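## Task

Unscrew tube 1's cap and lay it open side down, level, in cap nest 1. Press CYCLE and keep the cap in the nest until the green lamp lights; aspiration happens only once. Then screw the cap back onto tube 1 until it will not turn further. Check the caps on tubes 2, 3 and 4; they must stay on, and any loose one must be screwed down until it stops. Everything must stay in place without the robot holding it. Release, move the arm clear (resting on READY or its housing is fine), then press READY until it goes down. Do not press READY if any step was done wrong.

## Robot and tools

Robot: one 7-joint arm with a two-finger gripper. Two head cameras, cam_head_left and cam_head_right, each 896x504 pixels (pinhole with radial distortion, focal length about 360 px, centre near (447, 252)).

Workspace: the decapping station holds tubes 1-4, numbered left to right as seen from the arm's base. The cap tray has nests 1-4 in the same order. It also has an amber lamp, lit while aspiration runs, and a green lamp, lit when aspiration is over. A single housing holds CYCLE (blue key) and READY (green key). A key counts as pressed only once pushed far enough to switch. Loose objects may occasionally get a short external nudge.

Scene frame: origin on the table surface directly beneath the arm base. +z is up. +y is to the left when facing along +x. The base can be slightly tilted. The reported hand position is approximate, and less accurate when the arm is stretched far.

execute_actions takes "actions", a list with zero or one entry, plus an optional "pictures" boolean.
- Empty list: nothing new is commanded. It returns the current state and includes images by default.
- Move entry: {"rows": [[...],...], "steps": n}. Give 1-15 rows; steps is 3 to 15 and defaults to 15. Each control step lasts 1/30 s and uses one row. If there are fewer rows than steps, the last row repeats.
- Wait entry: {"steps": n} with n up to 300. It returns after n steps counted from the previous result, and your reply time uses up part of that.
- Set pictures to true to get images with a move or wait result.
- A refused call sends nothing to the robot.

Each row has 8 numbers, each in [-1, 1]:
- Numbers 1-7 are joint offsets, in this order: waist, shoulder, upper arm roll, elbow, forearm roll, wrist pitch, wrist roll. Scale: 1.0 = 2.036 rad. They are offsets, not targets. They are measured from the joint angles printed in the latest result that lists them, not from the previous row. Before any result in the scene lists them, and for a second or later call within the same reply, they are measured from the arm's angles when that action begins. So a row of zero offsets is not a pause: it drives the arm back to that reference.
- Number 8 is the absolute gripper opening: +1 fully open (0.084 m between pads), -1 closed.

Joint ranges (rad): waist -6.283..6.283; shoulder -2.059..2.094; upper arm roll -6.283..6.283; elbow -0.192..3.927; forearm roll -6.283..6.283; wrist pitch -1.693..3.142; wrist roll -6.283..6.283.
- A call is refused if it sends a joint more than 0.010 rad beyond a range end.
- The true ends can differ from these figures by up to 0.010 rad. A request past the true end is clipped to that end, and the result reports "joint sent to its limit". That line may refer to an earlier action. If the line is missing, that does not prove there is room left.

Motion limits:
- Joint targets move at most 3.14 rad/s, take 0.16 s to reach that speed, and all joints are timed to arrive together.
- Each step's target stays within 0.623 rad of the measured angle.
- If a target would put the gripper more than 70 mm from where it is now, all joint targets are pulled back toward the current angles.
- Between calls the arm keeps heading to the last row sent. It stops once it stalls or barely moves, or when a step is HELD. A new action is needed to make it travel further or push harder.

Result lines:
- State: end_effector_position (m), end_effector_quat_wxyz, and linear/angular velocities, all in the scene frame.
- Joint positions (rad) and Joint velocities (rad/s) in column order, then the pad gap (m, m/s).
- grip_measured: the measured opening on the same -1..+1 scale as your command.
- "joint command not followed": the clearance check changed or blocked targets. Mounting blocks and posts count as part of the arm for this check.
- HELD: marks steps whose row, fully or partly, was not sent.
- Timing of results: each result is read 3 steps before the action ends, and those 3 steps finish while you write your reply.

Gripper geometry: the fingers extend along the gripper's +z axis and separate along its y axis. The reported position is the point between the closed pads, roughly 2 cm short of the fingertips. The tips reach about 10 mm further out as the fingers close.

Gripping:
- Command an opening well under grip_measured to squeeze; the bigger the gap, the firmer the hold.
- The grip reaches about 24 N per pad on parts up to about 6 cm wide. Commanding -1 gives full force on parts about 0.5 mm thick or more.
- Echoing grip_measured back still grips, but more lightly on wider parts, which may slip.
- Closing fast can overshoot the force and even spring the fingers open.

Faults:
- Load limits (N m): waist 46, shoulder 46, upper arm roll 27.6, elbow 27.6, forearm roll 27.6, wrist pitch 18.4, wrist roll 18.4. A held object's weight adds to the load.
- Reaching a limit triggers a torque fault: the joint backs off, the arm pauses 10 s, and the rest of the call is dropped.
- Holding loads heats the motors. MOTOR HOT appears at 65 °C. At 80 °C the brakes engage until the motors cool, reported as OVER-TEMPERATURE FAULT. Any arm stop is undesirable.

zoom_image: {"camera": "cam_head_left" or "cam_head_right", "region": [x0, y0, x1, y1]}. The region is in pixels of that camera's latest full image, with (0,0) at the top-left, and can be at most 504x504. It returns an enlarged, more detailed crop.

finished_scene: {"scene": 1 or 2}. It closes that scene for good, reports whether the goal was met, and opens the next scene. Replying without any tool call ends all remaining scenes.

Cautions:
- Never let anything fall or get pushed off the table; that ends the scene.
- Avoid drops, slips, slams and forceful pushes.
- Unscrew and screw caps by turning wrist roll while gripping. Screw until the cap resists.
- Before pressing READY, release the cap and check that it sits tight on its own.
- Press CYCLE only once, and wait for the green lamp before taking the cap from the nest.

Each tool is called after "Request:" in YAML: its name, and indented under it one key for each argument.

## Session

Request:
execute_actions:
  actions: []

Scene clock: 0.00 s of 11600.00 s.
end_effector_position=(+0.0926, +0.3321, +0.1705) grip_measured=+1.00 end_effector_quat_wxyz=(+0.497, +0.612, -0.320, +0.525) end_effector_velocity=(+0.000, +0.000, -0.000) end_effector_angular_velocity=(+0.001, -0.000, +0.001)
Joint positions: [-0.18  -0.33   1.809  1.109 -0.18   2.175  2.938  0.084]
Joint velocities: [ 0.     0.    -0.    -0.    -0.001 -0.001 -0.    -0.   ]

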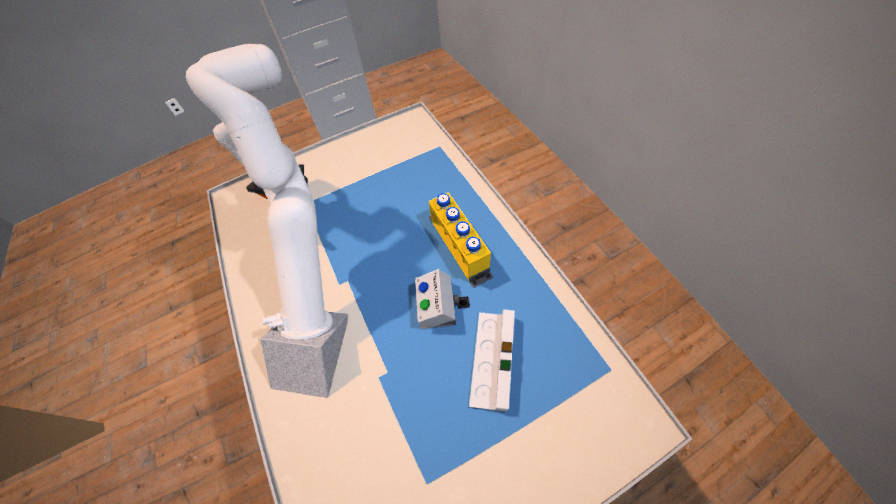

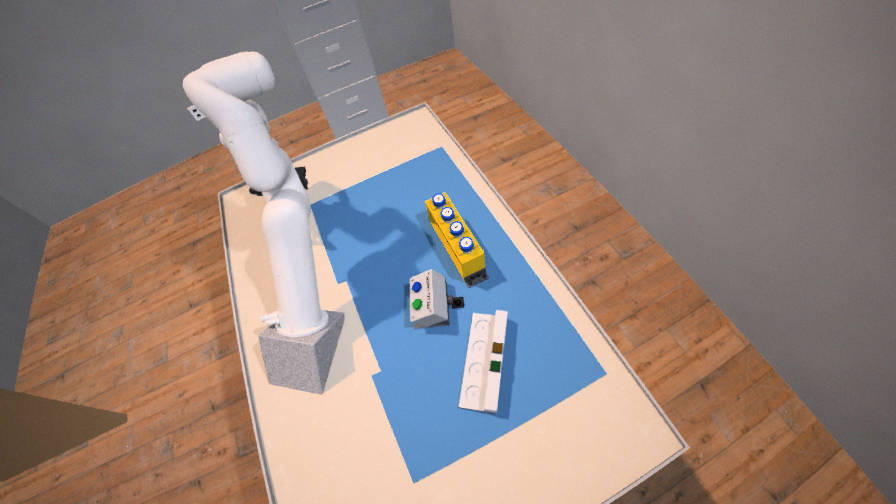

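Request:
zoom_image:
  camera: "cam_head_left"
  region: [410, 185, 510, 285]

Request:
zoom_image:
  camera: "cam_head_left"
  region: [400, 260, 530, 420]

Request:
zoom_image:
  camera: "cam_head_right"
  region: [405, 185, 505, 285]

Region (410, 185, 510, 285) of cam_head_left's 896x504 image, scaled by 5.040, with more detail than that image has.

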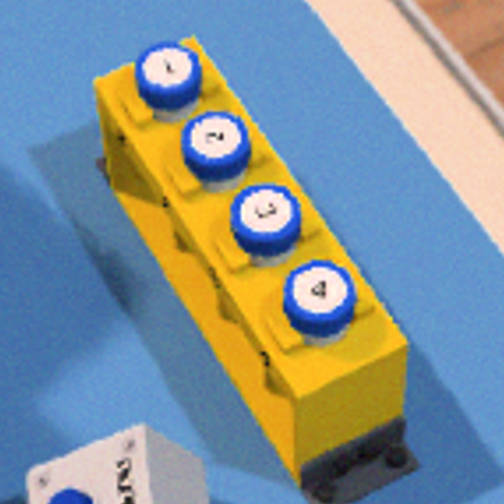

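Region (400, 260, 530, 420) of cam_head_left's 896x504 image, scaled by 3.150, with more detail than that image has; it fills the left 410 columns of this view, and the rest is white.

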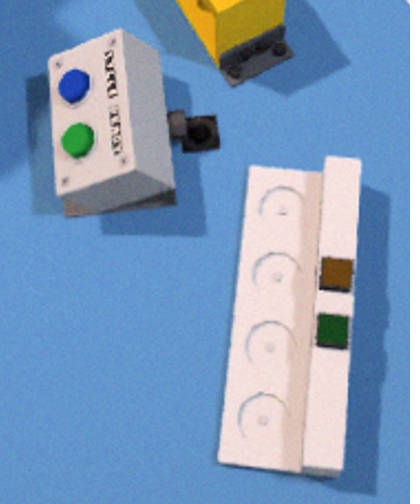

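Region (405, 185, 505, 285) of cam_head_right's 896x504 image, scaled by 5.040, with more detail than that image has.

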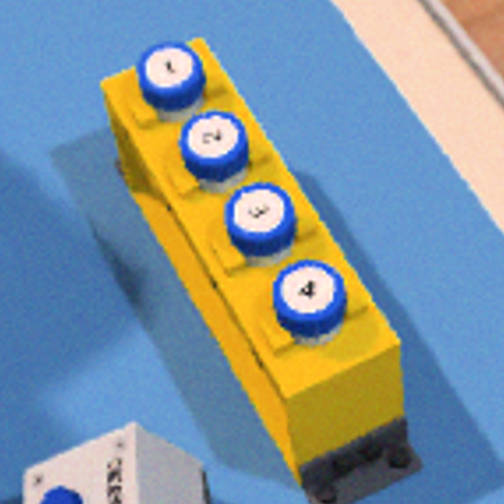

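Request:
execute_actions:
  actions:
    - {"rows":[[0.07,-0.07,-0.25,0,0.02,-0.1,0.2,0.3],[0.07,-0.07,-0.25,0,0.02,-0.1,0.2,0.3],[0.07,-0.07,-0.25,0,0.02,-0.1,0.2,0.3],[0.07,-0.07,-0.25,0,0.02,-0.1,0.2,0.3],[0.07,-0.07,-0.25,0,0.02,-0.1,0.2,0.3],[0.08,-0.08,-0.3,0,0.02,-0.12,0.24,0.3],[0.09,-0.09,-0.33,0,0.025,-0.13,0.27,0.3],[0.1,-0.1,-0.37,0,0.03,-0.15,0.3,0.3],[0.11,-0.11,-0.41,0,0.03,-0.16,0.33,0.3],[0.12,-0.12,-0.45,0,0.03,-0.18,0.36,0.3],[0.13,-0.13,-0.49,0,0.035,-0.2,0.39,0.3],[0.14,-0.14,-0.53,0,0.04,-0.21,0.42,0.3],[0.15,-0.15,-0.57,0,0.04,-0.23,0.45,0.3],[0.16,-0.16,-0.6,0,0.045,-0.24,0.48,0.3],[0.17,-0.17,-0.63,0,0.045,-0.25,0.5,0.3]],"steps":15}

Scene clock: 2.70 s of 11600.00 s.
end_effector_position=(+0.1731, +0.3485, +0.1443) grip_measured=+0.29 end_effector_quat_wxyz=(-0.323, -0.430, +0.632, -0.558) end_effector_velocity=(+0.297, +0.060, -0.009) end_effector_angular_velocity=(+1.103, -2.113, -0.988)
Joint positions: [-0.041 -0.469  1.29   1.109 -0.141  1.969  3.353  0.056]
Joint velocities: [ 0.426 -0.423 -1.598  0.002  0.112 -0.651  1.277 -0.   ]
Steps of this call (steps 1 to 69: nothing new was sent; steps 70 to 81: the first 12 steps of this action). Readings (joint positions):
70: [-0.180 -0.330 1.808 1.109 -0.180 2.175 2.939]
71: [-0.178 -0.331 1.803 1.109 -0.179 2.172 2.944]
73: [-0.163 -0.346 1.757 1.108 -0.175 2.152 2.984]
77: [-0.100 -0.410 1.519 1.108 -0.157 2.060 3.169]
81: the state above

Request:
execute_actions:
  actions:
    - {"rows":[[0.11,-0.11,-0.4,0,0.03,-0.16,0.3,0.3],[0.12,-0.12,-0.43,0,0.03,-0.18,0.32,0.3],[0.125,-0.125,-0.46,-0.01,0.035,-0.2,0.34,0.3],[0.13,-0.13,-0.49,-0.02,0.035,-0.21,0.36,0.3],[0.14,-0.14,-0.52,-0.03,0.04,-0.23,0.38,0.3],[0.15,-0.145,-0.55,-0.04,0.04,-0.24,0.4,0.3],[0.155,-0.15,-0.58,-0.05,0.045,-0.26,0.42,0.3],[0.165,-0.155,-0.61,-0.06,0.045,-0.27,0.44,0.3],[0.17,-0.16,-0.64,-0.075,0.05,-0.29,0.46,0.3],[0.18,-0.17,-0.67,-0.09,0.05,-0.305,0.48,0.3],[0.19,-0.175,-0.7,-0.105,0.05,-0.32,0.5,0.3],[0.195,-0.18,-0.73,-0.12,0.055,-0.34,0.52,0.3],[0.205,-0.185,-0.76,-0.135,0.055,-0.355,0.54,0.3],[0.21,-0.19,-0.79,-0.15,0.06,-0.37,0.56,0.3],[0.22,-0.2,-0.82,-0.165,0.06,-0.39,0.58,0.3]],"steps":15}

Scene clock: 3.37 s of 11600.00 s.
end_effector_position=(+0.3642, +0.3375, +0.2137) grip_measured=+0.29 end_effector_quat_wxyz=(+0.011, +0.104, +0.931, -0.350) end_effector_velocity=(+0.235, -0.193, +0.103) end_effector_angular_velocity=(+0.829, -1.161, -1.387)
Joint positions: [ 0.213 -0.716  0.351  1.046 -0.072  1.56   4.046  0.056]
Joint velocities: [ 0.357 -0.303 -1.339 -0.401  0.098 -0.669  0.892  0.   ]
Steps of this call (steps 1 to 3: the last 3 steps of your previous action; steps 4 to 8: the robot went on to your last target; steps 9 to 20: the first 12 steps of this action). Readings (joint positions):
9: [0.081 -0.591 0.842 1.109 -0.110 1.789 3.711]
10: [0.094 -0.603 0.796 1.109 -0.106 1.771 3.745]
12: [0.119 -0.628 0.707 1.108 -0.100 1.732 3.807]
16: [0.166 -0.675 0.530 1.090 -0.086 1.648 3.926]
20: the state above

Request:
execute_actions:
  actions:
    - {"rows":[[0.097,-0.075,-0.37,-0.156,0.025,-0.2,0.21,0.3],[0.097,-0.075,-0.37,-0.156,0.025,-0.2,0.21,0.3],[0.11,-0.086,-0.42,-0.18,0.028,-0.23,0.245,0.3],[0.11,-0.086,-0.42,-0.18,0.028,-0.23,0.245,0.3],[0.125,-0.096,-0.475,-0.2,0.032,-0.26,0.275,0.3],[0.125,-0.096,-0.475,-0.2,0.032,-0.26,0.275,0.3],[0.1388,-0.107,-0.5277,-0.223,0.0354,-0.29,0.305,0.3]],"steps":15}

Request:
execute_actions:
  actions:
    - {"steps":16}
  pictures: true

Request:
zoom_image:
  camera: "cam_head_left"
  region: [400, 150, 500, 250]

Scene clock: 3.93 s of 11600.00 s.
end_effector_position=(+0.4414, +0.1817, +0.2124) grip_measured=+0.29 end_effector_quat_wxyz=(+0.039, +0.555, +0.825, -0.095) end_effector_velocity=(+0.037, -0.294, -0.103) end_effector_angular_velocity=(+0.863, -0.486, -1.687)
Joint positions: [ 0.414 -0.872 -0.412  0.73  -0.02   1.145  4.496  0.056]
Joint velocities: [ 0.368 -0.277 -1.404 -0.617  0.092 -0.783  0.765  0.   ]
Steps of this call (steps 1 to 3: the last 3 steps of your previous action; steps 4 to 5: the robot went on to your last target; steps 6 to 17: the first 12 steps of this action). Readings (joint positions):
6: [0.285 -0.774 0.083 0.950 -0.052 1.421 4.226]
7: [0.296 -0.784 0.038 0.932 -0.049 1.397 4.253]
9: [0.319 -0.802 -0.050 0.893 -0.043 1.348 4.300]
13: [0.366 -0.836 -0.227 0.811 -0.032 1.248 4.395]
17: the state above

Scene clock: 4.47 s of 11600.00 s.
end_effector_position=(+0.4404, +0.1228, +0.1805) grip_measured=+0.29 end_effector_quat_wxyz=(+0.001, +0.706, +0.708, -0.001) end_effector_velocity=(-0.001, -0.005, -0.003) end_effector_angular_velocity=(+0.013, -0.003, -0.030)
Joint positions: [ 0.495 -0.933 -0.72   0.594  0.     0.971  4.666  0.056]
Joint velocities: [ 0.004 -0.004 -0.026 -0.01  -0.    -0.011  0.011  0.   ]
Kept back: nothing.
Steps of this call (steps 1 to 3: the last 3 steps of your previous action; steps 4 to 16: the robot went on to your last target). Readings (joint positions):
1: [0.426 -0.882 -0.459 0.709 -0.017 1.118 4.522]
2: [0.439 -0.891 -0.507 0.688 -0.014 1.092 4.548]
4: [0.462 -0.909 -0.597 0.648 -0.008 1.042 4.596]
8: [0.488 -0.928 -0.695 0.604 -0.002 0.988 4.650]
16: the state above

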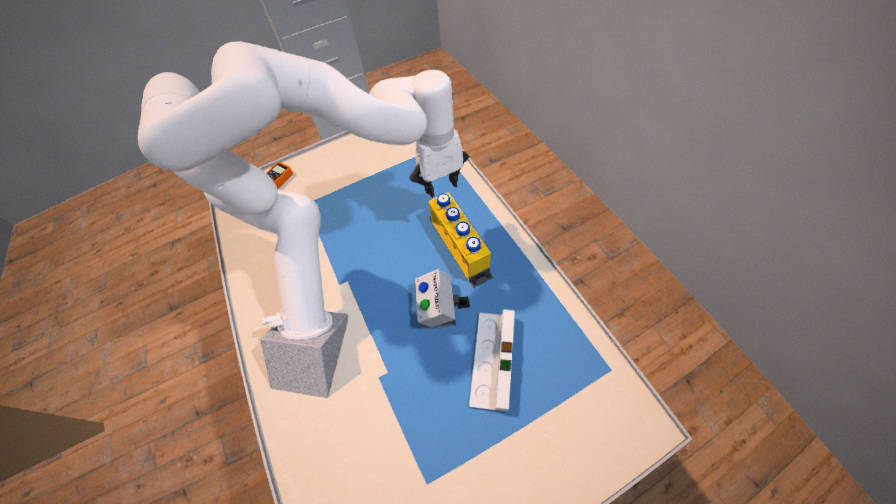

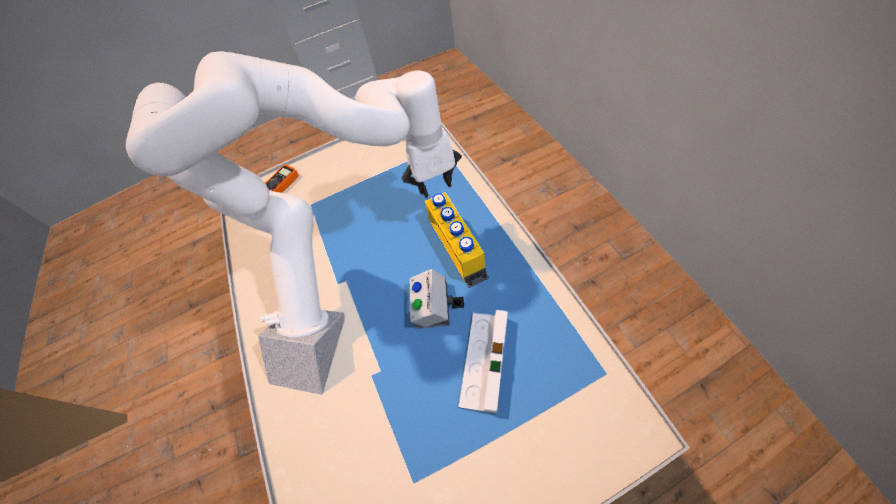

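Region (400, 150, 500, 250) of cam_head_left's 896x504 image, scaled by 5.040, with more detail than that image has.

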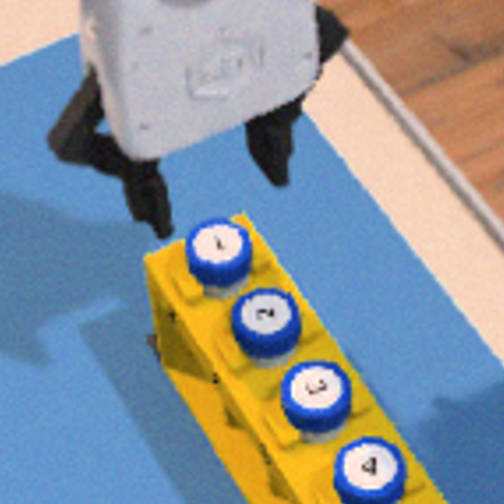

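Request:
execute_actions:
  actions:
    - {"rows":[[0.0374,0.0308,-0.0247,-0.039,0,-0.081,0,0.3]],"steps":15}

Request:
execute_actions:
  actions:
    - {"rows":[[0,0,0,0,0,-0.001,0,0.1],[0,0,0,0,0,-0.001,0,-0.05],[0,0,0,0,0,-0.001,0,-0.15],[0,0,0,0,0,-0.001,0,-0.25],[0,0,0,0,0,-0.001,0,-0.4],[0,0,0,0,0,-0.001,0,-0.7],[0,0,0,0,0,-0.001,0,-1]],"steps":12}
  pictures: true

Request:
zoom_image:
  camera: "cam_head_left"
  region: [415, 170, 475, 230]

Scene clock: 5.03 s of 11600.00 s.
end_effector_position=(+0.4398, +0.1223, +0.1340) grip_measured=+0.29 end_effector_quat_wxyz=(-0.001, +0.707, +0.707, -0.000) end_effector_velocity=(+0.014, -0.002, -0.005) end_effector_angular_velocity=(+0.003, -0.048, -0.006)
Joint positions: [ 0.569 -0.873 -0.768  0.517  0.     0.813  4.666  0.056]
Joint velocities: [ 0.024  0.016 -0.022 -0.006  0.001 -0.078 -0.     0.   ]
Steps of this call (steps 1 to 5: the robot went on to your last target; steps 6 to 17: the first 12 steps of this action). Readings (joint positions):
6: [0.496 -0.933 -0.723 0.592 0.000 0.970 4.667]
7: [0.498 -0.932 -0.725 0.591 0.000 0.963 4.667]
9: [0.517 -0.917 -0.737 0.574 0.000 0.919 4.667]
13: [0.560 -0.879 -0.762 0.523 0.000 0.836 4.666]
17: the state above

Scene clock: 5.43 s of 11600.00 s.
end_effector_position=(+0.4407, +0.1222, +0.1335) grip_measured=-0.25 end_effector_quat_wxyz=(+0.001, +0.707, +0.707, +0.001) end_effector_velocity=(+0.000, +0.000, +0.000) end_effector_angular_velocity=(-0.002, +0.000, +0.003)
Joint positions: [ 0.57  -0.872 -0.77   0.516  0.     0.806  4.666  0.033]
Joint velocities: [-0.    -0.     0.001  0.    -0.002  0.    -0.    -0.   ]
Steps of this call (steps 1 to 3: the last 3 steps of your previous action; steps 4 to 12: the first 9 steps of this action, its rows measured from where the robot was after step 3). Readings (joint positions):
3: [0.570 -0.872 -0.770 0.516 0.000 0.808 4.666]
4: [0.571 -0.871 -0.770 0.516 0.000 0.808 4.666]
5: [0.571 -0.871 -0.770 0.516 0.000 0.807 4.666]
7: [0.570 -0.872 -0.770 0.516 0.000 0.807 4.666]
11: [0.570 -0.872 -0.770 0.516 0.000 0.806 4.666]
12: the state above

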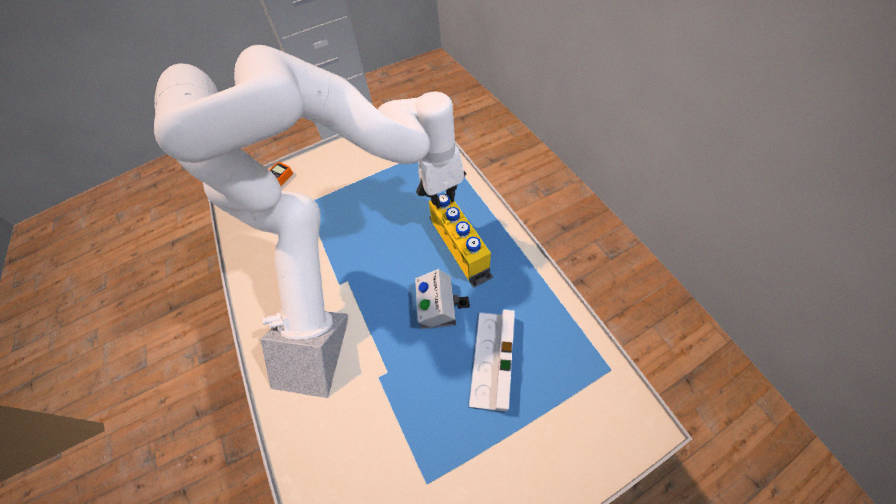

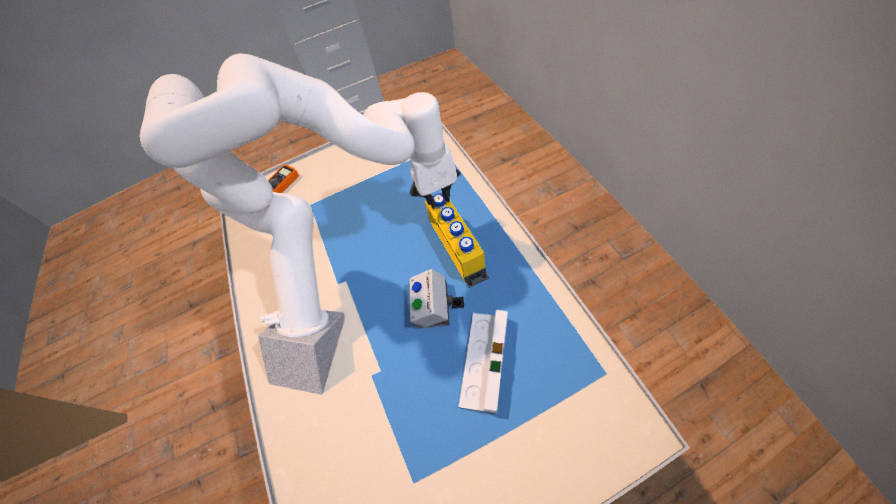

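Region (415, 170, 475, 230) of cam_head_left's 896x504 image, scaled by 8.400, with more detail than that image has.

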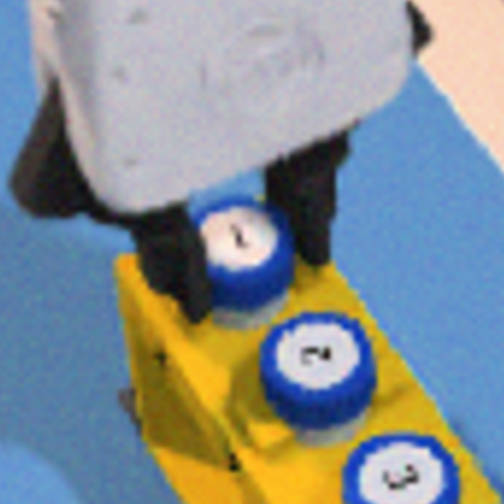

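Request:
execute_actions:
  actions:
    - {"rows":[[-0.0004,-0.0003,0.0002,0.0004,0,0.001,-1,-1]],"steps":15}

Request:
execute_actions:
  actions:
    - {"rows":[[-0.0006,-0.0005,0.0004,0.0006,0,0.0014,-1,-1]],"steps":15}

Request:
execute_actions:
  actions:
    - {"rows":[[-0.0006,-0.0005,0.0004,0.0006,0,0.0014,-1,-1]],"steps":15}

Scene clock: 6.00 s of 11600.00 s.
end_effector_position=(+0.4407, +0.1222, +0.1338) grip_measured=-0.25 end_effector_quat_wxyz=(+0.001, +0.422, +0.907, +0.001) end_effector_velocity=(-0.000, +0.000, +0.002) end_effector_angular_velocity=(-0.006, +0.001, +2.658)
Joint positions: [ 0.57  -0.872 -0.769  0.517  0.     0.808  3.967  0.033]
Joint velocities: [-0.003 -0.003  0.003  0.003 -0.002  0.008 -2.656 -0.   ]
Steps of this call (steps 1 to 3: the last 3 steps of your previous action; steps 4 to 5: the robot went on to your last target; steps 6 to 17: the first 12 steps of this action). Readings (joint positions):
6: [0.570 -0.872 -0.770 0.516 0.000 0.806 4.665]
7: [0.570 -0.872 -0.770 0.516 0.000 0.806 4.659]
9: [0.570 -0.872 -0.770 0.516 0.000 0.806 4.608]
13: [0.570 -0.872 -0.770 0.516 0.000 0.807 4.326]
17: the state above

Scene clock: 6.50 s of 11600.00 s.
end_effector_position=(+0.4407, +0.1222, +0.1347) grip_measured=-0.25 end_effector_quat_wxyz=(+0.001, -0.226, +0.974, +0.000) end_effector_velocity=(+0.001, -0.000, +0.001) end_effector_angular_velocity=(-0.004, -0.003, +2.637)
Joint positions: [ 0.568 -0.873 -0.769  0.518  0.     0.811  2.639  0.033]
Joint velocities: [-0.001 -0.001  0.     0.003  0.001  0.002 -2.638 -0.   ]
Steps of this call (steps 1 to 3: the last 3 steps of your previous action; steps 4 to 15: the first 12 steps of this action, its rows measured from where the robot was after step 3). Readings (joint positions):
3: [0.569 -0.872 -0.769 0.517 0.000 0.808 3.701]
4: [0.569 -0.872 -0.769 0.517 0.000 0.809 3.612]
5: [0.569 -0.872 -0.769 0.517 0.000 0.809 3.524]
7: [0.569 -0.873 -0.769 0.517 0.000 0.809 3.347]
11: [0.569 -0.873 -0.769 0.518 0.000 0.810 2.993]
15: the state above

Scene clock: 7.00 s of 11600.00 s.
end_effector_position=(+0.4407, +0.1221, +0.1354) grip_measured=-0.25 end_effector_quat_wxyz=(-0.001, +0.778, -0.628, +0.000) end_effector_velocity=(+0.000, +0.000, +0.001) end_effector_angular_velocity=(-0.005, -0.001, +2.639)
Joint positions: [ 0.567 -0.874 -0.768  0.519  0.     0.814  1.313  0.033]
Joint velocities: [-0.001 -0.001  0.002  0.002 -0.     0.004 -2.638  0.   ]
Steps of this call (steps 1 to 3: the last 3 steps of your previous action; steps 4 to 15: the first 12 steps of this action, its rows measured from where the robot was after step 3). Readings (joint positions):
3: [0.568 -0.873 -0.769 0.518 0.000 0.811 2.374]
4: [0.568 -0.873 -0.769 0.518 0.000 0.811 2.286]
5: [0.568 -0.873 -0.769 0.519 0.000 0.811 2.197]
7: [0.568 -0.874 -0.769 0.519 0.000 0.812 2.020]
11: [0.567 -0.874 -0.768 0.519 0.000 0.813 1.667]
15: the state above

Perfectly centred.

Request:
execute_actions:
  actions:
    - {"rows":[[-0.0008,-0.0006,0.0005,0.0008,0,0.0017,-1,-1]],"steps":15}

Request:
execute_actions:
  actions:
    - {"rows":[[-0.0007,-0.0006,0.0004,0.0007,0,0.0015,-1,-1]],"steps":15}

Request:
execute_actions:
  actions:
    - {"rows":[[-0.0012,-0.001,0.0007,0.0012,0,0.0026,-1,-1]],"steps":15}

Request:
execute_actions:
  actions:
    - {"rows":[[-0.002,-0.0017,0.0012,0.002,0,0.0043,-0.4,-1]],"steps":15}
  pictures: true

Scene clock: 7.50 s of 11600.00 s.
end_effector_position=(+0.4407, +0.1221, +0.1362) grip_measured=-0.25 end_effector_quat_wxyz=(-0.000, +1.000, -0.016, +0.001) end_effector_velocity=(+0.000, -0.000, +0.001) end_effector_angular_velocity=(-0.004, -0.001, +2.638)
Joint positions: [ 0.566 -0.875 -0.767  0.521  0.     0.817 -0.014  0.033]
Joint velocities: [-0.002 -0.001  0.001  0.002 -0.001  0.003 -2.637  0.   ]
Steps of this call (steps 1 to 3: the last 3 steps of your previous action; steps 4 to 15: the first 12 steps of this action). Readings (joint positions):
4: [0.567 -0.874 -0.768 0.520 0.000 0.814 0.959]
5: [0.567 -0.874 -0.768 0.520 0.000 0.814 0.871]
7: [0.567 -0.875 -0.768 0.520 0.000 0.814 0.694]
11: [0.566 -0.875 -0.767 0.521 0.000 0.816 0.340]
15: the state above

Scene clock: 8.00 s of 11600.00 s.
end_effector_position=(+0.4408, +0.1221, +0.1371) grip_measured=-0.25 end_effector_quat_wxyz=(+0.000, +0.801, +0.599, +0.001) end_effector_velocity=(+0.001, -0.000, +0.001) end_effector_angular_velocity=(-0.002, -0.003, +2.636)
Joint positions: [ 0.564 -0.877 -0.766  0.522  0.     0.82  -1.33   0.033]
Joint velocities: [-0.001 -0.002 -0.     0.003  0.001  0.003 -2.637 -0.   ]
Steps of this call (steps 1 to 3: the last 3 steps of your previous action; steps 4 to 15: the first 12 steps of this action, its rows measured from where the robot was after step 3). Readings (joint positions):
3: [0.566 -0.875 -0.767 0.521 0.000 0.817 -0.279]
4: [0.565 -0.875 -0.767 0.521 0.000 0.817 -0.365]
5: [0.565 -0.875 -0.767 0.521 0.000 0.817 -0.451]
7: [0.565 -0.876 -0.767 0.521 0.000 0.818 -0.624]
11: [0.565 -0.876 -0.766 0.522 0.000 0.819 -0.976]
15: the state above

Scene clock: 8.50 s of 11600.00 s.
end_effector_position=(+0.4409, +0.1220, +0.1385) grip_measured=-0.25 end_effector_quat_wxyz=(+0.001, +0.262, +0.965, +0.000) end_effector_velocity=(-0.001, -0.000, +0.001) end_effector_angular_velocity=(-0.003, +0.001, +2.636)
Joint positions: [ 0.562 -0.879 -0.765  0.525  0.     0.825 -2.657  0.033]
Joint velocities: [-0.002 -0.002  0.001  0.002  0.001  0.007 -2.637 -0.   ]
Steps of this call (steps 1 to 3: the last 3 steps of your previous action; steps 4 to 15: the first 12 steps of this action, its rows measured from where the robot was after step 3). Readings (joint positions):
3: [0.564 -0.877 -0.766 0.522 0.000 0.820 -1.596]
4: [0.564 -0.877 -0.766 0.522 0.000 0.820 -1.684]
5: [0.564 -0.877 -0.766 0.522 0.000 0.820 -1.772]
7: [0.564 -0.877 -0.766 0.523 0.000 0.821 -1.949]
11: [0.563 -0.878 -0.765 0.524 0.000 0.823 -2.303]
15: the state above

Scene clock: 9.00 s of 11600.00 s.
end_effector_position=(+0.4411, +0.1220, +0.1410) grip_measured=-0.25 end_effector_quat_wxyz=(+0.001, -0.253, +0.967, +0.000) end_effector_velocity=(-0.001, +0.000, +0.001) end_effector_angular_velocity=(-0.002, +0.004, +0.403)
Joint positions: [ 0.558 -0.882 -0.763  0.529  0.     0.833 -3.7    0.033]
Joint velocities: [-0.002 -0.002  0.002  0.001 -0.001  0.007 -0.401 -0.   ]
Steps of this call (steps 1 to 3: the last 3 steps of your previous action; steps 4 to 15: the first 12 steps of this action, its rows measured from where the robot was after step 3). Readings (joint positions):
3: [0.562 -0.879 -0.765 0.525 0.000 0.825 -2.922]
4: [0.562 -0.879 -0.765 0.525 0.000 0.825 -3.011]
5: [0.562 -0.879 -0.765 0.525 0.000 0.825 -3.099]
7: [0.561 -0.879 -0.765 0.525 0.000 0.826 -3.276]
11: [0.559 -0.881 -0.763 0.528 0.000 0.831 -3.578]
15: the state above

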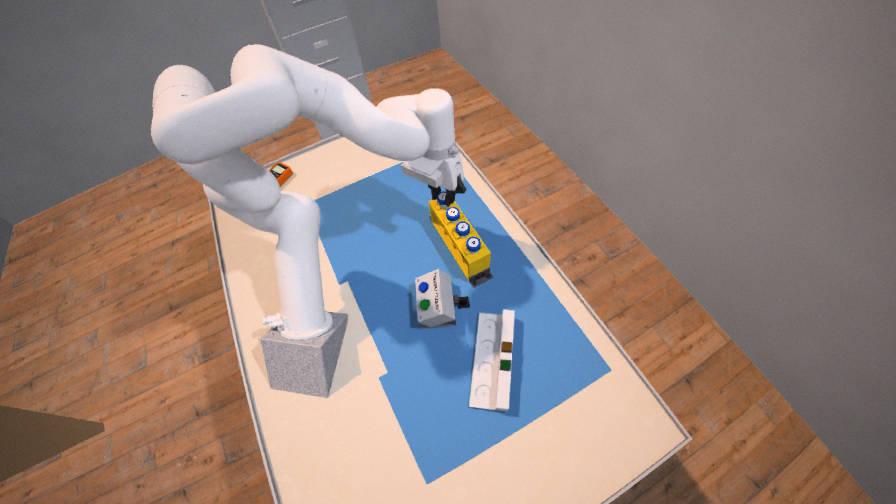

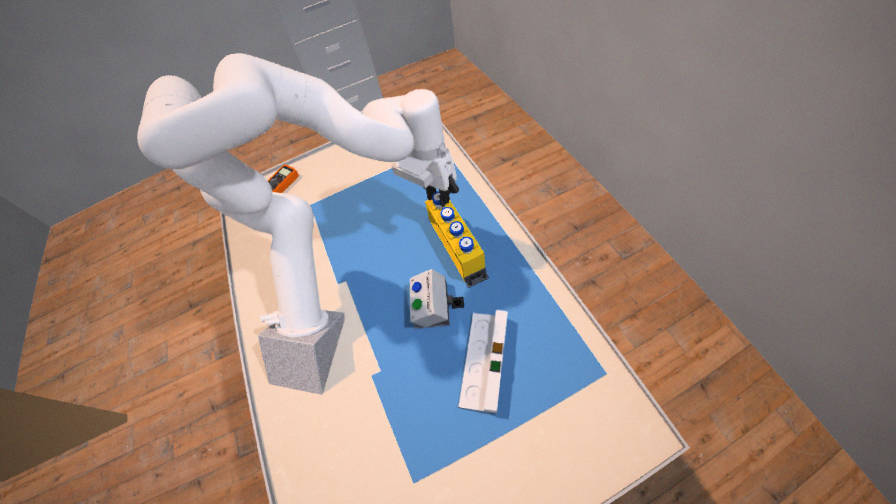

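Request:
execute_actions:
  actions:
    - {"rows":[[-0.008,-0.007,0.005,0.008,0,0.018,-0.018,-1],[-0.008,-0.007,0.005,0.008,0,0.018,-0.018,-1],[-0.008,-0.007,0.005,0.008,0,0.018,-0.018,-1],[-0.016,-0.014,0.01,0.016,0,0.035,-0.018,-1],[-0.016,-0.014,0.01,0.016,0,0.035,-0.018,-1],[-0.0306,-0.0256,0.0194,0.0308,0,0.0673,-0.018,-1]],"steps":15}

Scene clock: 9.53 s of 11600.00 s.
end_effector_position=(+0.4414, +0.1220, +0.1763) grip_measured=-0.25 end_effector_quat_wxyz=(+0.002, -0.271, +0.963, -0.000) end_effector_velocity=(-0.010, +0.000, +0.048) end_effector_angular_velocity=(-0.003, +0.019, +0.000)
Joint positions: [ 0.503 -0.929 -0.728  0.586  0.     0.952 -3.737  0.033]
Joint velocities: [-0.084 -0.067  0.053  0.076  0.002  0.189 -0.001 -0.   ]
Steps of this call (steps 1 to 3: the last 3 steps of your previous action; step 4: the robot went on to your last target; steps 5 to 16: the first 12 steps of this action). Readings (joint positions):
5: [0.558 -0.882 -0.762 0.529 0.000 0.834 -3.730]
6: [0.556 -0.883 -0.761 0.530 0.000 0.839 -3.732]
8: [0.550 -0.889 -0.757 0.536 0.000 0.852 -3.735]
12: [0.526 -0.909 -0.742 0.560 0.000 0.904 -3.736]
16: the state above

Request:
execute_actions:
  actions:
    - {"rows":[[0.08,0.062,-0.25,0.081,0,0.006,0.093,-1],[0.08,0.062,-0.25,0.081,0,0.006,0.093,-1],[0.08,0.062,-0.25,0.081,0,0.006,0.093,-1],[0.08,0.062,-0.25,0.081,0,0.006,0.093,-1],[0.08,0.062,-0.25,0.081,0,0.006,0.093,-1],[0.08,0.062,-0.25,0.081,0,0.006,0.093,-1],[0.08,0.062,-0.25,0.081,0,0.006,0.093,-1],[0.08,0.062,-0.25,0.081,0,0.006,0.093,-1],[0.11,0.087,-0.35,0.114,0,0.005,0.13,-1],[0.11,0.087,-0.35,0.114,0,0.005,0.13,-1],[0.11,0.087,-0.35,0.114,0,0.005,0.13,-1],[0.11,0.087,-0.35,0.114,0,0.005,0.13,-1],[0.127,0.1,-0.4,0.13,0,0.005,0.15,-1]],"steps":15}

Request:
execute_actions:
  actions:
    - {"steps":10}

Scene clock: 10.43 s of 11600.00 s.
end_effector_position=(+0.4544, +0.0175, +0.1742) grip_measured=-0.25 end_effector_quat_wxyz=(+0.002, -0.055, +0.998, +0.039) end_effector_velocity=(-0.008, -0.351, -0.020) end_effector_angular_velocity=(+0.080, +0.065, -1.318)
Joint positions: [ 0.622 -0.835 -1.11   0.712  0.     0.966 -3.595  0.033]
Joint velocities: [ 0.36   0.288 -1.135  0.363 -0.001 -0.013  0.42  -0.   ]
Steps of this call (steps 1 to 3: the last 3 steps of your previous action; steps 4 to 15: the robot went on to your last target; steps 16 to 27: the first 12 steps of this action). Readings (joint positions):
16: [0.496 -0.934 -0.724 0.591 0.000 0.970 -3.737]
17: [0.498 -0.932 -0.728 0.593 0.000 0.970 -3.734]
19: [0.514 -0.920 -0.773 0.608 0.000 0.970 -3.716]
23: [0.571 -0.875 -0.953 0.663 0.000 0.967 -3.653]
27: the state above

Scene clock: 10.77 s of 11600.00 s.
end_effector_position=(+0.4332, -0.0981, +0.1706) grip_measured=-0.25 end_effector_quat_wxyz=(-0.002, +0.152, +0.988, +0.032) end_effector_velocity=(-0.095, -0.277, +0.009) end_effector_angular_velocity=(-0.116, +0.052, -0.950)
Joint positions: [ 0.736 -0.745 -1.466  0.826  0.     0.963 -3.461  0.033]
Joint velocities: [ 0.247  0.2   -0.819  0.259 -0.002 -0.007  0.296 -0.   ]
Kept back: nothing.
Steps of this call (steps 1 to 3: the last 3 steps of your previous action; steps 4 to 10: the robot went on to your last target). Readings (joint positions):
1: [0.634 -0.826 -1.148 0.724 0.000 0.966 -3.581]
2: [0.646 -0.816 -1.186 0.736 0.000 0.965 -3.567]
4: [0.670 -0.797 -1.259 0.760 0.000 0.965 -3.539]
8: [0.716 -0.761 -1.402 0.805 0.000 0.964 -3.485]
10: the state above

Request:
execute_actions:
  actions:
    - {"rows":[[0.1919,0.0053,-0.2517,-0.0137,0,-0.1595,0.0506,-1]],"steps":15}

Request:
execute_actions:
  actions:
    - {"steps":12}
  pictures: true

Request:
zoom_image:
  camera: "cam_head_left"
  region: [450, 280, 540, 370]

Request:
zoom_image:
  camera: "cam_head_right"
  region: [440, 280, 530, 370]

Scene clock: 11.37 s of 11600.00 s.
end_effector_position=(+0.3980, -0.1796, +0.0846) grip_measured=-0.25 end_effector_quat_wxyz=(-0.001, +0.291, +0.957, +0.010) end_effector_velocity=(-0.102, -0.116, -0.180) end_effector_angular_velocity=(-0.135, +0.096, -0.419)
Joint positions: [ 1.067 -0.733 -1.907  0.804  0.     0.693 -3.37   0.033]
Joint velocities: [ 0.646 -0.019 -0.786 -0.105  0.    -0.56   0.13  -0.   ]
Steps of this call (steps 1 to 6: the robot went on to your last target; steps 7 to 18: the first 12 steps of this action). Readings (joint positions):
7: [0.760 -0.727 -1.535 0.848 0.000 0.962 -3.434]
8: [0.765 -0.726 -1.542 0.849 0.000 0.957 -3.432]
10: [0.805 -0.727 -1.590 0.846 0.000 0.920 -3.423]
14: [0.946 -0.731 -1.762 0.822 0.000 0.799 -3.395]
18: the state above

Scene clock: 11.77 s of 11600.00 s.
end_effector_position=(+0.3903, -0.1917, +0.0705) grip_measured=-0.25 end_effector_quat_wxyz=(-0.000, +0.309, +0.951, -0.000) end_effector_velocity=(-0.003, -0.001, -0.004) end_effector_angular_velocity=(+0.000, +0.005, -0.006)
Joint positions: [ 1.125 -0.734 -1.977  0.798  0.     0.639 -3.358  0.033]
Joint velocities: [ 0.01  -0.001 -0.013 -0.004 -0.002 -0.007  0.002 -0.   ]
Kept back: nothing.
Steps of this call (steps 1 to 3: the last 3 steps of your previous action; steps 4 to 12: the robot went on to your last target). Readings (joint positions):
1: [1.086 -0.734 -1.929 0.801 0.000 0.677 -3.367]
2: [1.098 -0.734 -1.945 0.799 0.000 0.665 -3.364]
4: [1.113 -0.734 -1.961 0.799 0.000 0.651 -3.361]
8: [1.123 -0.734 -1.973 0.799 0.000 0.641 -3.359]
12: the state above

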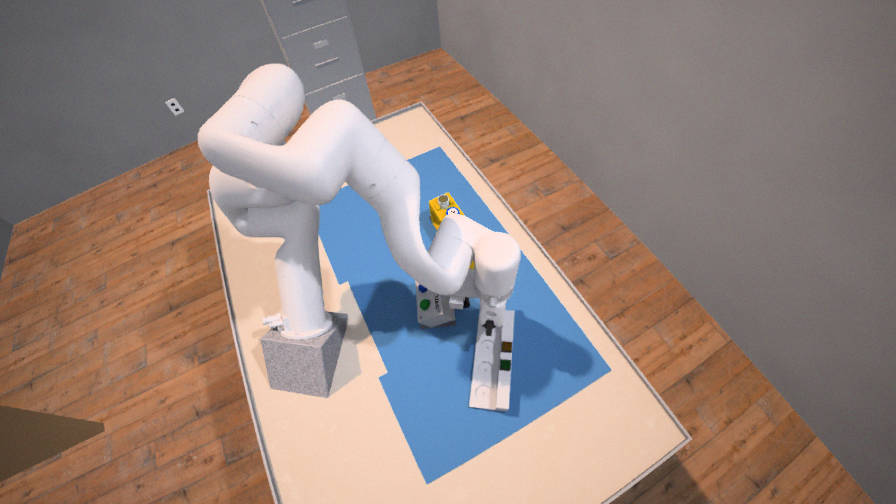

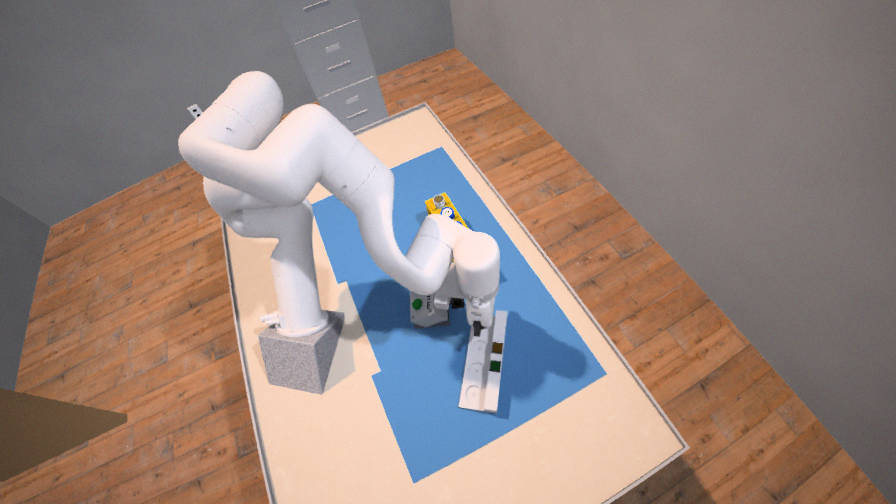

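Region (450, 280, 540, 370) of cam_head_left's 896x504 image, scaled by 5.600, with more detail than that image has.

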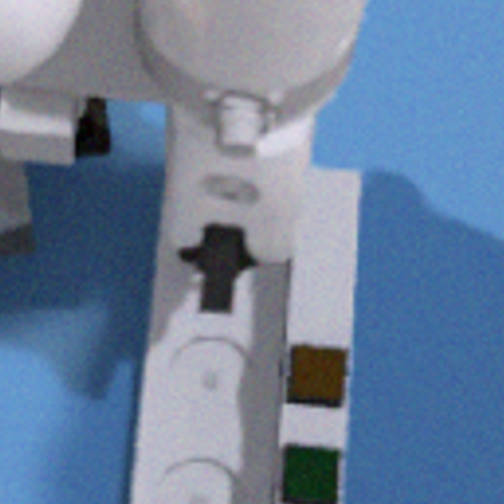

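Region (440, 280, 530, 370) of cam_head_right's 896x504 image, scaled by 5.600, with more detail than that image has.

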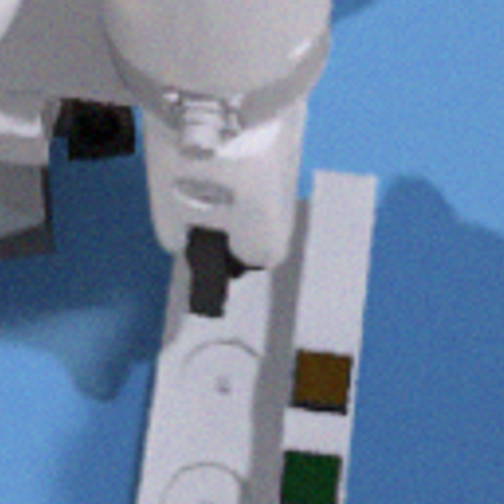

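Request:
execute_actions:
  actions:
    - {"rows":[[0.041,-0.0128,-0.0305,-0.005,0,-0.0354,0,-1],[0.041,-0.0128,-0.0305,-0.005,0,-0.0354,0,-1],[0.041,-0.0128,-0.0305,-0.005,0,-0.0354,0,-1],[0.041,-0.0128,-0.0305,-0.005,0,-0.0354,0,-1],[0.041,-0.0128,-0.0305,-0.005,0,-0.0354,0,-1],[0.041,-0.0128,-0.0305,-0.005,0,-0.0354,0,-1],[0.041,-0.0128,-0.0305,-0.005,0,-0.0354,0,-1],[0.041,-0.0128,-0.0305,-0.005,0,-0.0354,0,-1],[0.045,-0.0143,-0.033,-0.0052,0,-0.039,0,-1],[0.045,-0.0143,-0.033,-0.0052,0,-0.039,0,-1],[0.045,-0.0143,-0.033,-0.0052,0,-0.039,0,-1],[0.0491,-0.0158,-0.036,-0.0055,0,-0.0424,0,-1]],"steps":15}

Request:
execute_actions:
  actions:
    - {"steps":6}

Scene clock: 13.17 s of 11600.00 s.
end_effector_position=(+0.3902, -0.1920, +0.0447) grip_measured=-0.25 end_effector_quat_wxyz=(-0.000, +0.309, +0.951, -0.000) end_effector_velocity=(+0.003, -0.004, -0.021) end_effector_angular_velocity=(-0.012, -0.009, -0.002)
Joint positions: [ 1.21  -0.761 -2.039  0.789  0.     0.565 -3.358  0.033]
Joint velocities: [ 0.078 -0.026 -0.058 -0.002  0.    -0.077  0.001 -0.   ]
Steps of this call (steps 1 to 30: the robot went on to your last target; steps 31 to 42: the first 12 steps of this action). Readings (joint positions):
31: [1.127 -0.734 -1.978 0.798 0.000 0.638 -3.358]
32: [1.131 -0.735 -1.982 0.798 0.000 0.633 -3.358]
34: [1.159 -0.744 -2.004 0.796 0.000 0.608 -3.358]
38: [1.198 -0.757 -2.030 0.787 0.000 0.578 -3.358]
42: the state above

Scene clock: 13.37 s of 11600.00 s.
end_effector_position=(+0.3902, -0.1917, +0.0408) grip_measured=-0.25 end_effector_quat_wxyz=(-0.000, +0.309, +0.951, -0.000) end_effector_velocity=(+0.000, -0.000, -0.007) end_effector_angular_velocity=(-0.001, +0.000, +0.002)
Joint positions: [ 1.223 -0.765 -2.048  0.787  0.     0.555 -3.358  0.033]
Joint velocities: [ 0.023 -0.008 -0.017 -0.001 -0.002 -0.019 -0.001  0.   ]
Kept back: nothing.
Steps of this call (steps 1 to 3: the last 3 steps of your previous action; steps 4 to 6: the robot went on to your last target). Readings (joint positions):
1: [1.213 -0.762 -2.042 0.788 0.000 0.563 -3.358]
2: [1.216 -0.763 -2.044 0.788 0.000 0.560 -3.358]
4: [1.220 -0.764 -2.047 0.787 0.000 0.557 -3.358]
6: the state above

Request:
execute_actions:
  actions:
    - {"rows":[[0.0032,-0.0012,-0.0022,-0.0002,0,-0.0028,0,-1],[0.0032,-0.0012,-0.0022,-0.0002,0,-0.0028,0,-1],[0.0048,-0.0018,-0.0033,-0.0003,0,-0.0042,0,-1],[0.0048,-0.0018,-0.0033,-0.0003,0,-0.0042,0,-1],[0.0064,-0.0024,-0.0044,-0.0004,0,-0.0056,0,-1],[0.0064,-0.0024,-0.0044,-0.0004,0,-0.0056,0,-1],[0.008,-0.003,-0.0055,-0.0005,0,-0.007,0,-1],[0.008,-0.003,-0.0055,-0.0005,0,-0.007,0,-1],[0.0096,-0.0036,-0.0066,-0.0006,0,-0.0084,0,-1]],"steps":15}

Scene clock: 13.97 s of 11600.00 s.
end_effector_position=(+0.3912, -0.1929, +0.0370) grip_measured=-0.25 end_effector_quat_wxyz=(+0.001, +0.309, +0.951, -0.001) end_effector_velocity=(+0.005, -0.008, -0.002) end_effector_angular_velocity=(-0.020, -0.013, -0.001)
Joint positions: [ 1.238 -0.771 -2.059  0.788  0.     0.54  -3.358  0.033]
Joint velocities: [ 0.024 -0.006 -0.02   0.013 -0.001 -0.028  0.     0.   ]
Steps of this call (steps 1 to 6: the robot went on to your last target; steps 7 to 18: the first 12 steps of this action). Readings (joint positions):
7: [1.225 -0.766 -2.050 0.787 0.000 0.553 -3.358]
8: [1.225 -0.766 -2.050 0.787 0.000 0.552 -3.358]
10: [1.228 -0.767 -2.052 0.787 0.000 0.550 -3.358]
14: [1.233 -0.769 -2.055 0.786 0.000 0.545 -3.358]
18: the state above

Request:
execute_actions:
  actions:
    - {"rows":[[-0.002,0.0008,0.0015,-0.0008,0,0.0025,0,-1],[-0.002,0.0008,0.0015,-0.0008,0,0.0025,0,-1],[-0.002,0.0008,0.0015,-0.0008,0,0.0025,0,-1],[-0.002,0.0008,0.0015,-0.0008,0,0.0025,0,-0.4],[-0.002,0.0008,0.0015,-0.0008,0,0.0025,0,-0.15],[-0.002,0.0008,0.0015,-0.0008,0,0.0025,0,0.05],[-0.002,0.0008,0.0015,-0.0008,0,0.0025,0,0.1],[-0.002,0.0008,0.0015,-0.0008,0,0.0025,0,0.1],[-0.002,0.0008,0.0015,-0.0008,0,0.0025,0,0.1],[-0.055,0.018,0.04,0.005,0,0.048,0,0.1]],"steps":15}

Scene clock: 14.53 s of 11600.00 s.
end_effector_position=(+0.3889, -0.1884, +0.0407) grip_measured=+0.08 end_effector_quat_wxyz=(-0.004, +0.308, +0.951, +0.003) end_effector_velocity=(+0.005, +0.009, +0.160) end_effector_angular_velocity=(+0.024, -0.002, +0.014)
Joint positions: [ 1.217 -0.765 -2.041  0.784  0.     0.565 -3.358  0.047]
Joint velocities: [-0.546  0.176  0.411  0.04  -0.001  0.473  0.     0.009]
Steps of this call (steps 1 to 3: the last 3 steps of your previous action; steps 4 to 5: the robot went on to your last target; steps 6 to 17: the first 12 steps of this action). Readings (joint positions):
6: [1.240 -0.771 -2.061 0.789 0.000 0.538 -3.358]
7: [1.240 -0.771 -2.060 0.789 0.000 0.538 -3.358]
9: [1.238 -0.771 -2.059 0.788 0.000 0.540 -3.358]
13: [1.236 -0.770 -2.057 0.784 0.000 0.545 -3.358]
17: the state above

Request:
execute_actions:
  actions:
    - {"rows":[[-0.107,0.032,0.077,0.023,0,0.091,0.1,-1],[-0.107,0.032,0.077,0.023,0,0.091,0.15,-1],[-0.107,0.032,0.077,0.023,0,0.091,0.2,-1],[-0.107,0.032,0.077,0.023,0,0.091,0.2,-1],[-0.107,0.032,0.077,0.023,0,0.091,0.2,-1],[-0.25,0.04,0.2,-0.03,0,0.125,0.3,-1],[-0.25,0.04,0.2,-0.03,0,0.125,0.3,-1],[-0.25,0.04,0.2,-0.03,0,0.125,0.3,-1],[-0.25,0.04,0.2,-0.03,0,0.125,0.3,-1],[-0.383,0.041,0.315,-0.102,0,0.146,0.45,-1]],"steps":15}

Scene clock: 15.50 s of 11600.00 s.
end_effector_position=(+0.3813, -0.1697, +0.1340) grip_measured=-1.00 end_effector_quat_wxyz=(+0.011, +0.541, +0.841, +0.006) end_effector_velocity=(-0.129, +0.258, +0.155) end_effector_angular_velocity=(+0.115, -0.064, -1.667)
Joint positions: [ 0.806 -0.691 -1.72   0.754  0.     0.789 -2.83   0.   ]
Joint velocities: [-1.817  0.074  1.56  -0.785  0.001  0.386  1.831  0.   ]
Steps of this call (steps 1 to 3: the last 3 steps of your previous action; steps 4 to 17: the robot went on to your last target; steps 18 to 29: the first 12 steps of this action). Readings (joint positions):
18: [1.126 -0.734 -1.978 0.799 0.000 0.638 -3.358]
19: [1.123 -0.733 -1.975 0.799 0.000 0.642 -3.351]
21: [1.098 -0.727 -1.956 0.803 0.000 0.665 -3.302]
25: [1.014 -0.707 -1.894 0.817 0.000 0.728 -3.070]
29: the state above

Request:
execute_actions:
  actions:
    - {"rows":[[-0.29,-0.025,0.25,-0.155,0,0.05,0.32,-1],[-0.29,-0.025,0.25,-0.155,0,0.05,0.32,-1],[-0.29,-0.025,0.25,-0.155,0,0.05,0.32,-1],[-0.399,-0.0627,0.339,-0.2235,0,0.0617,0.437,-1]],"steps":15}
  pictures: true

Request:
zoom_image:
  camera: "cam_head_left"
  region: [460, 295, 520, 355]

Scene clock: 16.00 s of 11600.00 s.
end_effector_position=(+0.3001, -0.0519, +0.1416) grip_measured=-1.00 end_effector_quat_wxyz=(-0.003, +0.812, +0.584, +0.004) end_effector_velocity=(-0.083, +0.080, -0.023) end_effector_angular_velocity=(-0.082, +0.053, -0.668)
Joint positions: [ 0.051 -0.802 -1.078  0.332  0.     0.908 -2.005  0.   ]
Joint velocities: [-0.642 -0.19   0.534 -0.394 -0.002  0.077  0.715  0.   ]
Steps of this call (steps 1 to 3: the last 3 steps of your previous action; steps 4 to 15: the first 12 steps of this action). Readings (joint positions):
4: [0.577 -0.685 -1.522 0.643 0.000 0.835 -2.592]
5: [0.529 -0.685 -1.479 0.618 0.000 0.844 -2.539]
7: [0.427 -0.696 -1.391 0.563 0.000 0.860 -2.423]
11: [0.210 -0.754 -1.210 0.431 0.000 0.888 -2.179]
15: the state above

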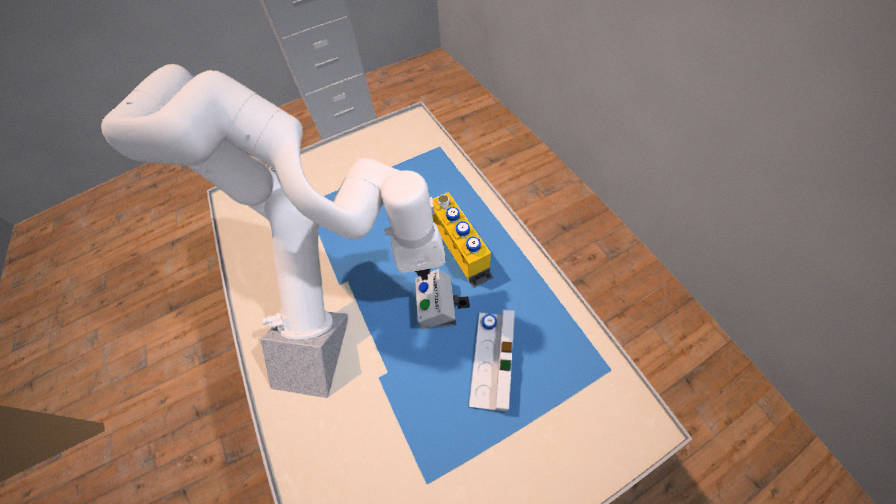

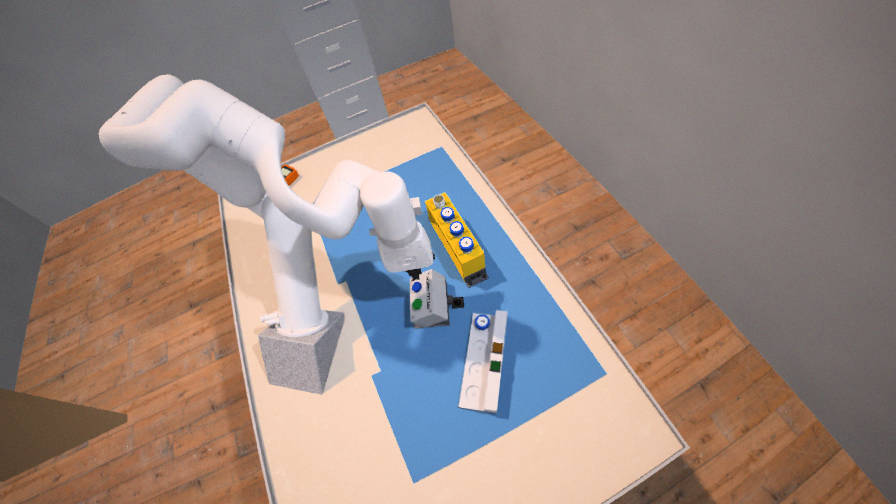

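Region (460, 295, 520, 355) of cam_head_left's 896x504 image, scaled by 8.400, with more detail than that image has.

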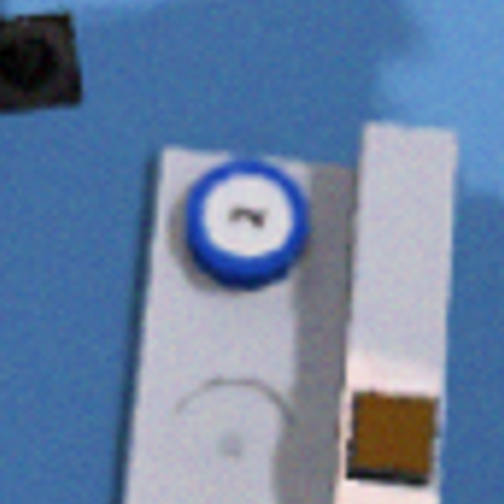

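Request:
execute_actions:
  actions:
    - {"rows":[[0.189,0.059,-0.158,0.12,0,-0.022,-0.27,0.1],[0.189,0.059,-0.158,0.12,0,-0.022,-0.27,0.1],[0.189,0.059,-0.158,0.12,0,-0.022,-0.27,0.1],[0.189,0.059,-0.158,0.12,0,-0.022,-0.27,0.1],[0.189,0.059,-0.158,0.12,0,-0.022,-0.27,0.1],[0.189,0.059,-0.158,0.12,0,-0.022,-0.27,0.1],[0.189,0.059,-0.158,0.12,0,-0.022,-0.3,0.1],[0.189,0.059,-0.158,0.12,0,-0.022,-0.34,0.1],[0.26,0.06,-0.22,0.155,0,-0.03,-0.38,0.1],[0.3,0.06,-0.255,0.18,0,-0.04,-0.42,0.1],[0.33,0.06,-0.28,0.19,0,-0.045,-0.46,0.1],[0.36,0.058,-0.31,0.205,0,-0.05,-0.5,0.1],[0.39,0.056,-0.335,0.22,0,-0.056,-0.55,0.1],[0.42,0.054,-0.36,0.23,0,-0.064,-0.6,0.1],[0.466,0.05,-0.396,0.245,0,-0.078,-0.6645,0.1]],"steps":15}

Request:
execute_actions:
  actions:
    - {"steps":9}

Scene clock: 17.27 s of 11600.00 s.
end_effector_position=(+0.3436, -0.1108, +0.1497) grip_measured=+0.09 end_effector_quat_wxyz=(+0.000, +0.634, +0.773, +0.008) end_effector_velocity=(+0.179, -0.248, -0.015) end_effector_angular_velocity=(-0.025, -0.088, +2.068)
Joint positions: [ 0.42  -0.701 -1.387  0.563  0.     0.864 -2.563  0.048]
Joint velocities: [ 1.655  0.2   -1.418  0.902 -0.    -0.23  -2.216  0.001]
Steps of this call (steps 1 to 3: the last 3 steps of your previous action; steps 4 to 26: the robot went on to your last target; steps 27 to 38: the first 12 steps of this action). Readings (joint positions):
27: [-0.006 -0.819 -1.030 0.300 0.000 0.914 -1.941]
28: [-0.002 -0.817 -1.034 0.302 0.000 0.914 -1.947]
30: [0.033 -0.807 -1.063 0.323 0.000 0.910 -1.998]
34: [0.222 -0.748 -1.221 0.444 0.000 0.888 -2.261]
38: the state above

Scene clock: 17.57 s of 11600.00 s.
end_effector_position=(+0.3855, -0.1802, +0.1227) grip_measured=+0.09 end_effector_quat_wxyz=(+0.006, +0.374, +0.927, +0.003) end_effector_velocity=(+0.069, -0.141, -0.111) end_effector_angular_velocity=(-0.089, +0.086, +1.444)
Joint positions: [ 0.9   -0.697 -1.8    0.789  0.     0.772 -3.213  0.048]
Joint velocities: [ 1.073 -0.049 -0.889  0.436 -0.001 -0.238 -1.508 -0.   ]
Kept back: nothing.
Steps of this call (steps 1 to 3: the last 3 steps of your previous action; steps 4 to 9: the robot went on to your last target). Readings (joint positions):
1: [0.476 -0.696 -1.436 0.593 0.000 0.856 -2.637]
2: [0.533 -0.692 -1.486 0.623 0.000 0.846 -2.711]
4: [0.647 -0.689 -1.585 0.679 0.000 0.826 -2.862]
8: [0.860 -0.695 -1.767 0.772 0.000 0.781 -3.157]
9: the state above


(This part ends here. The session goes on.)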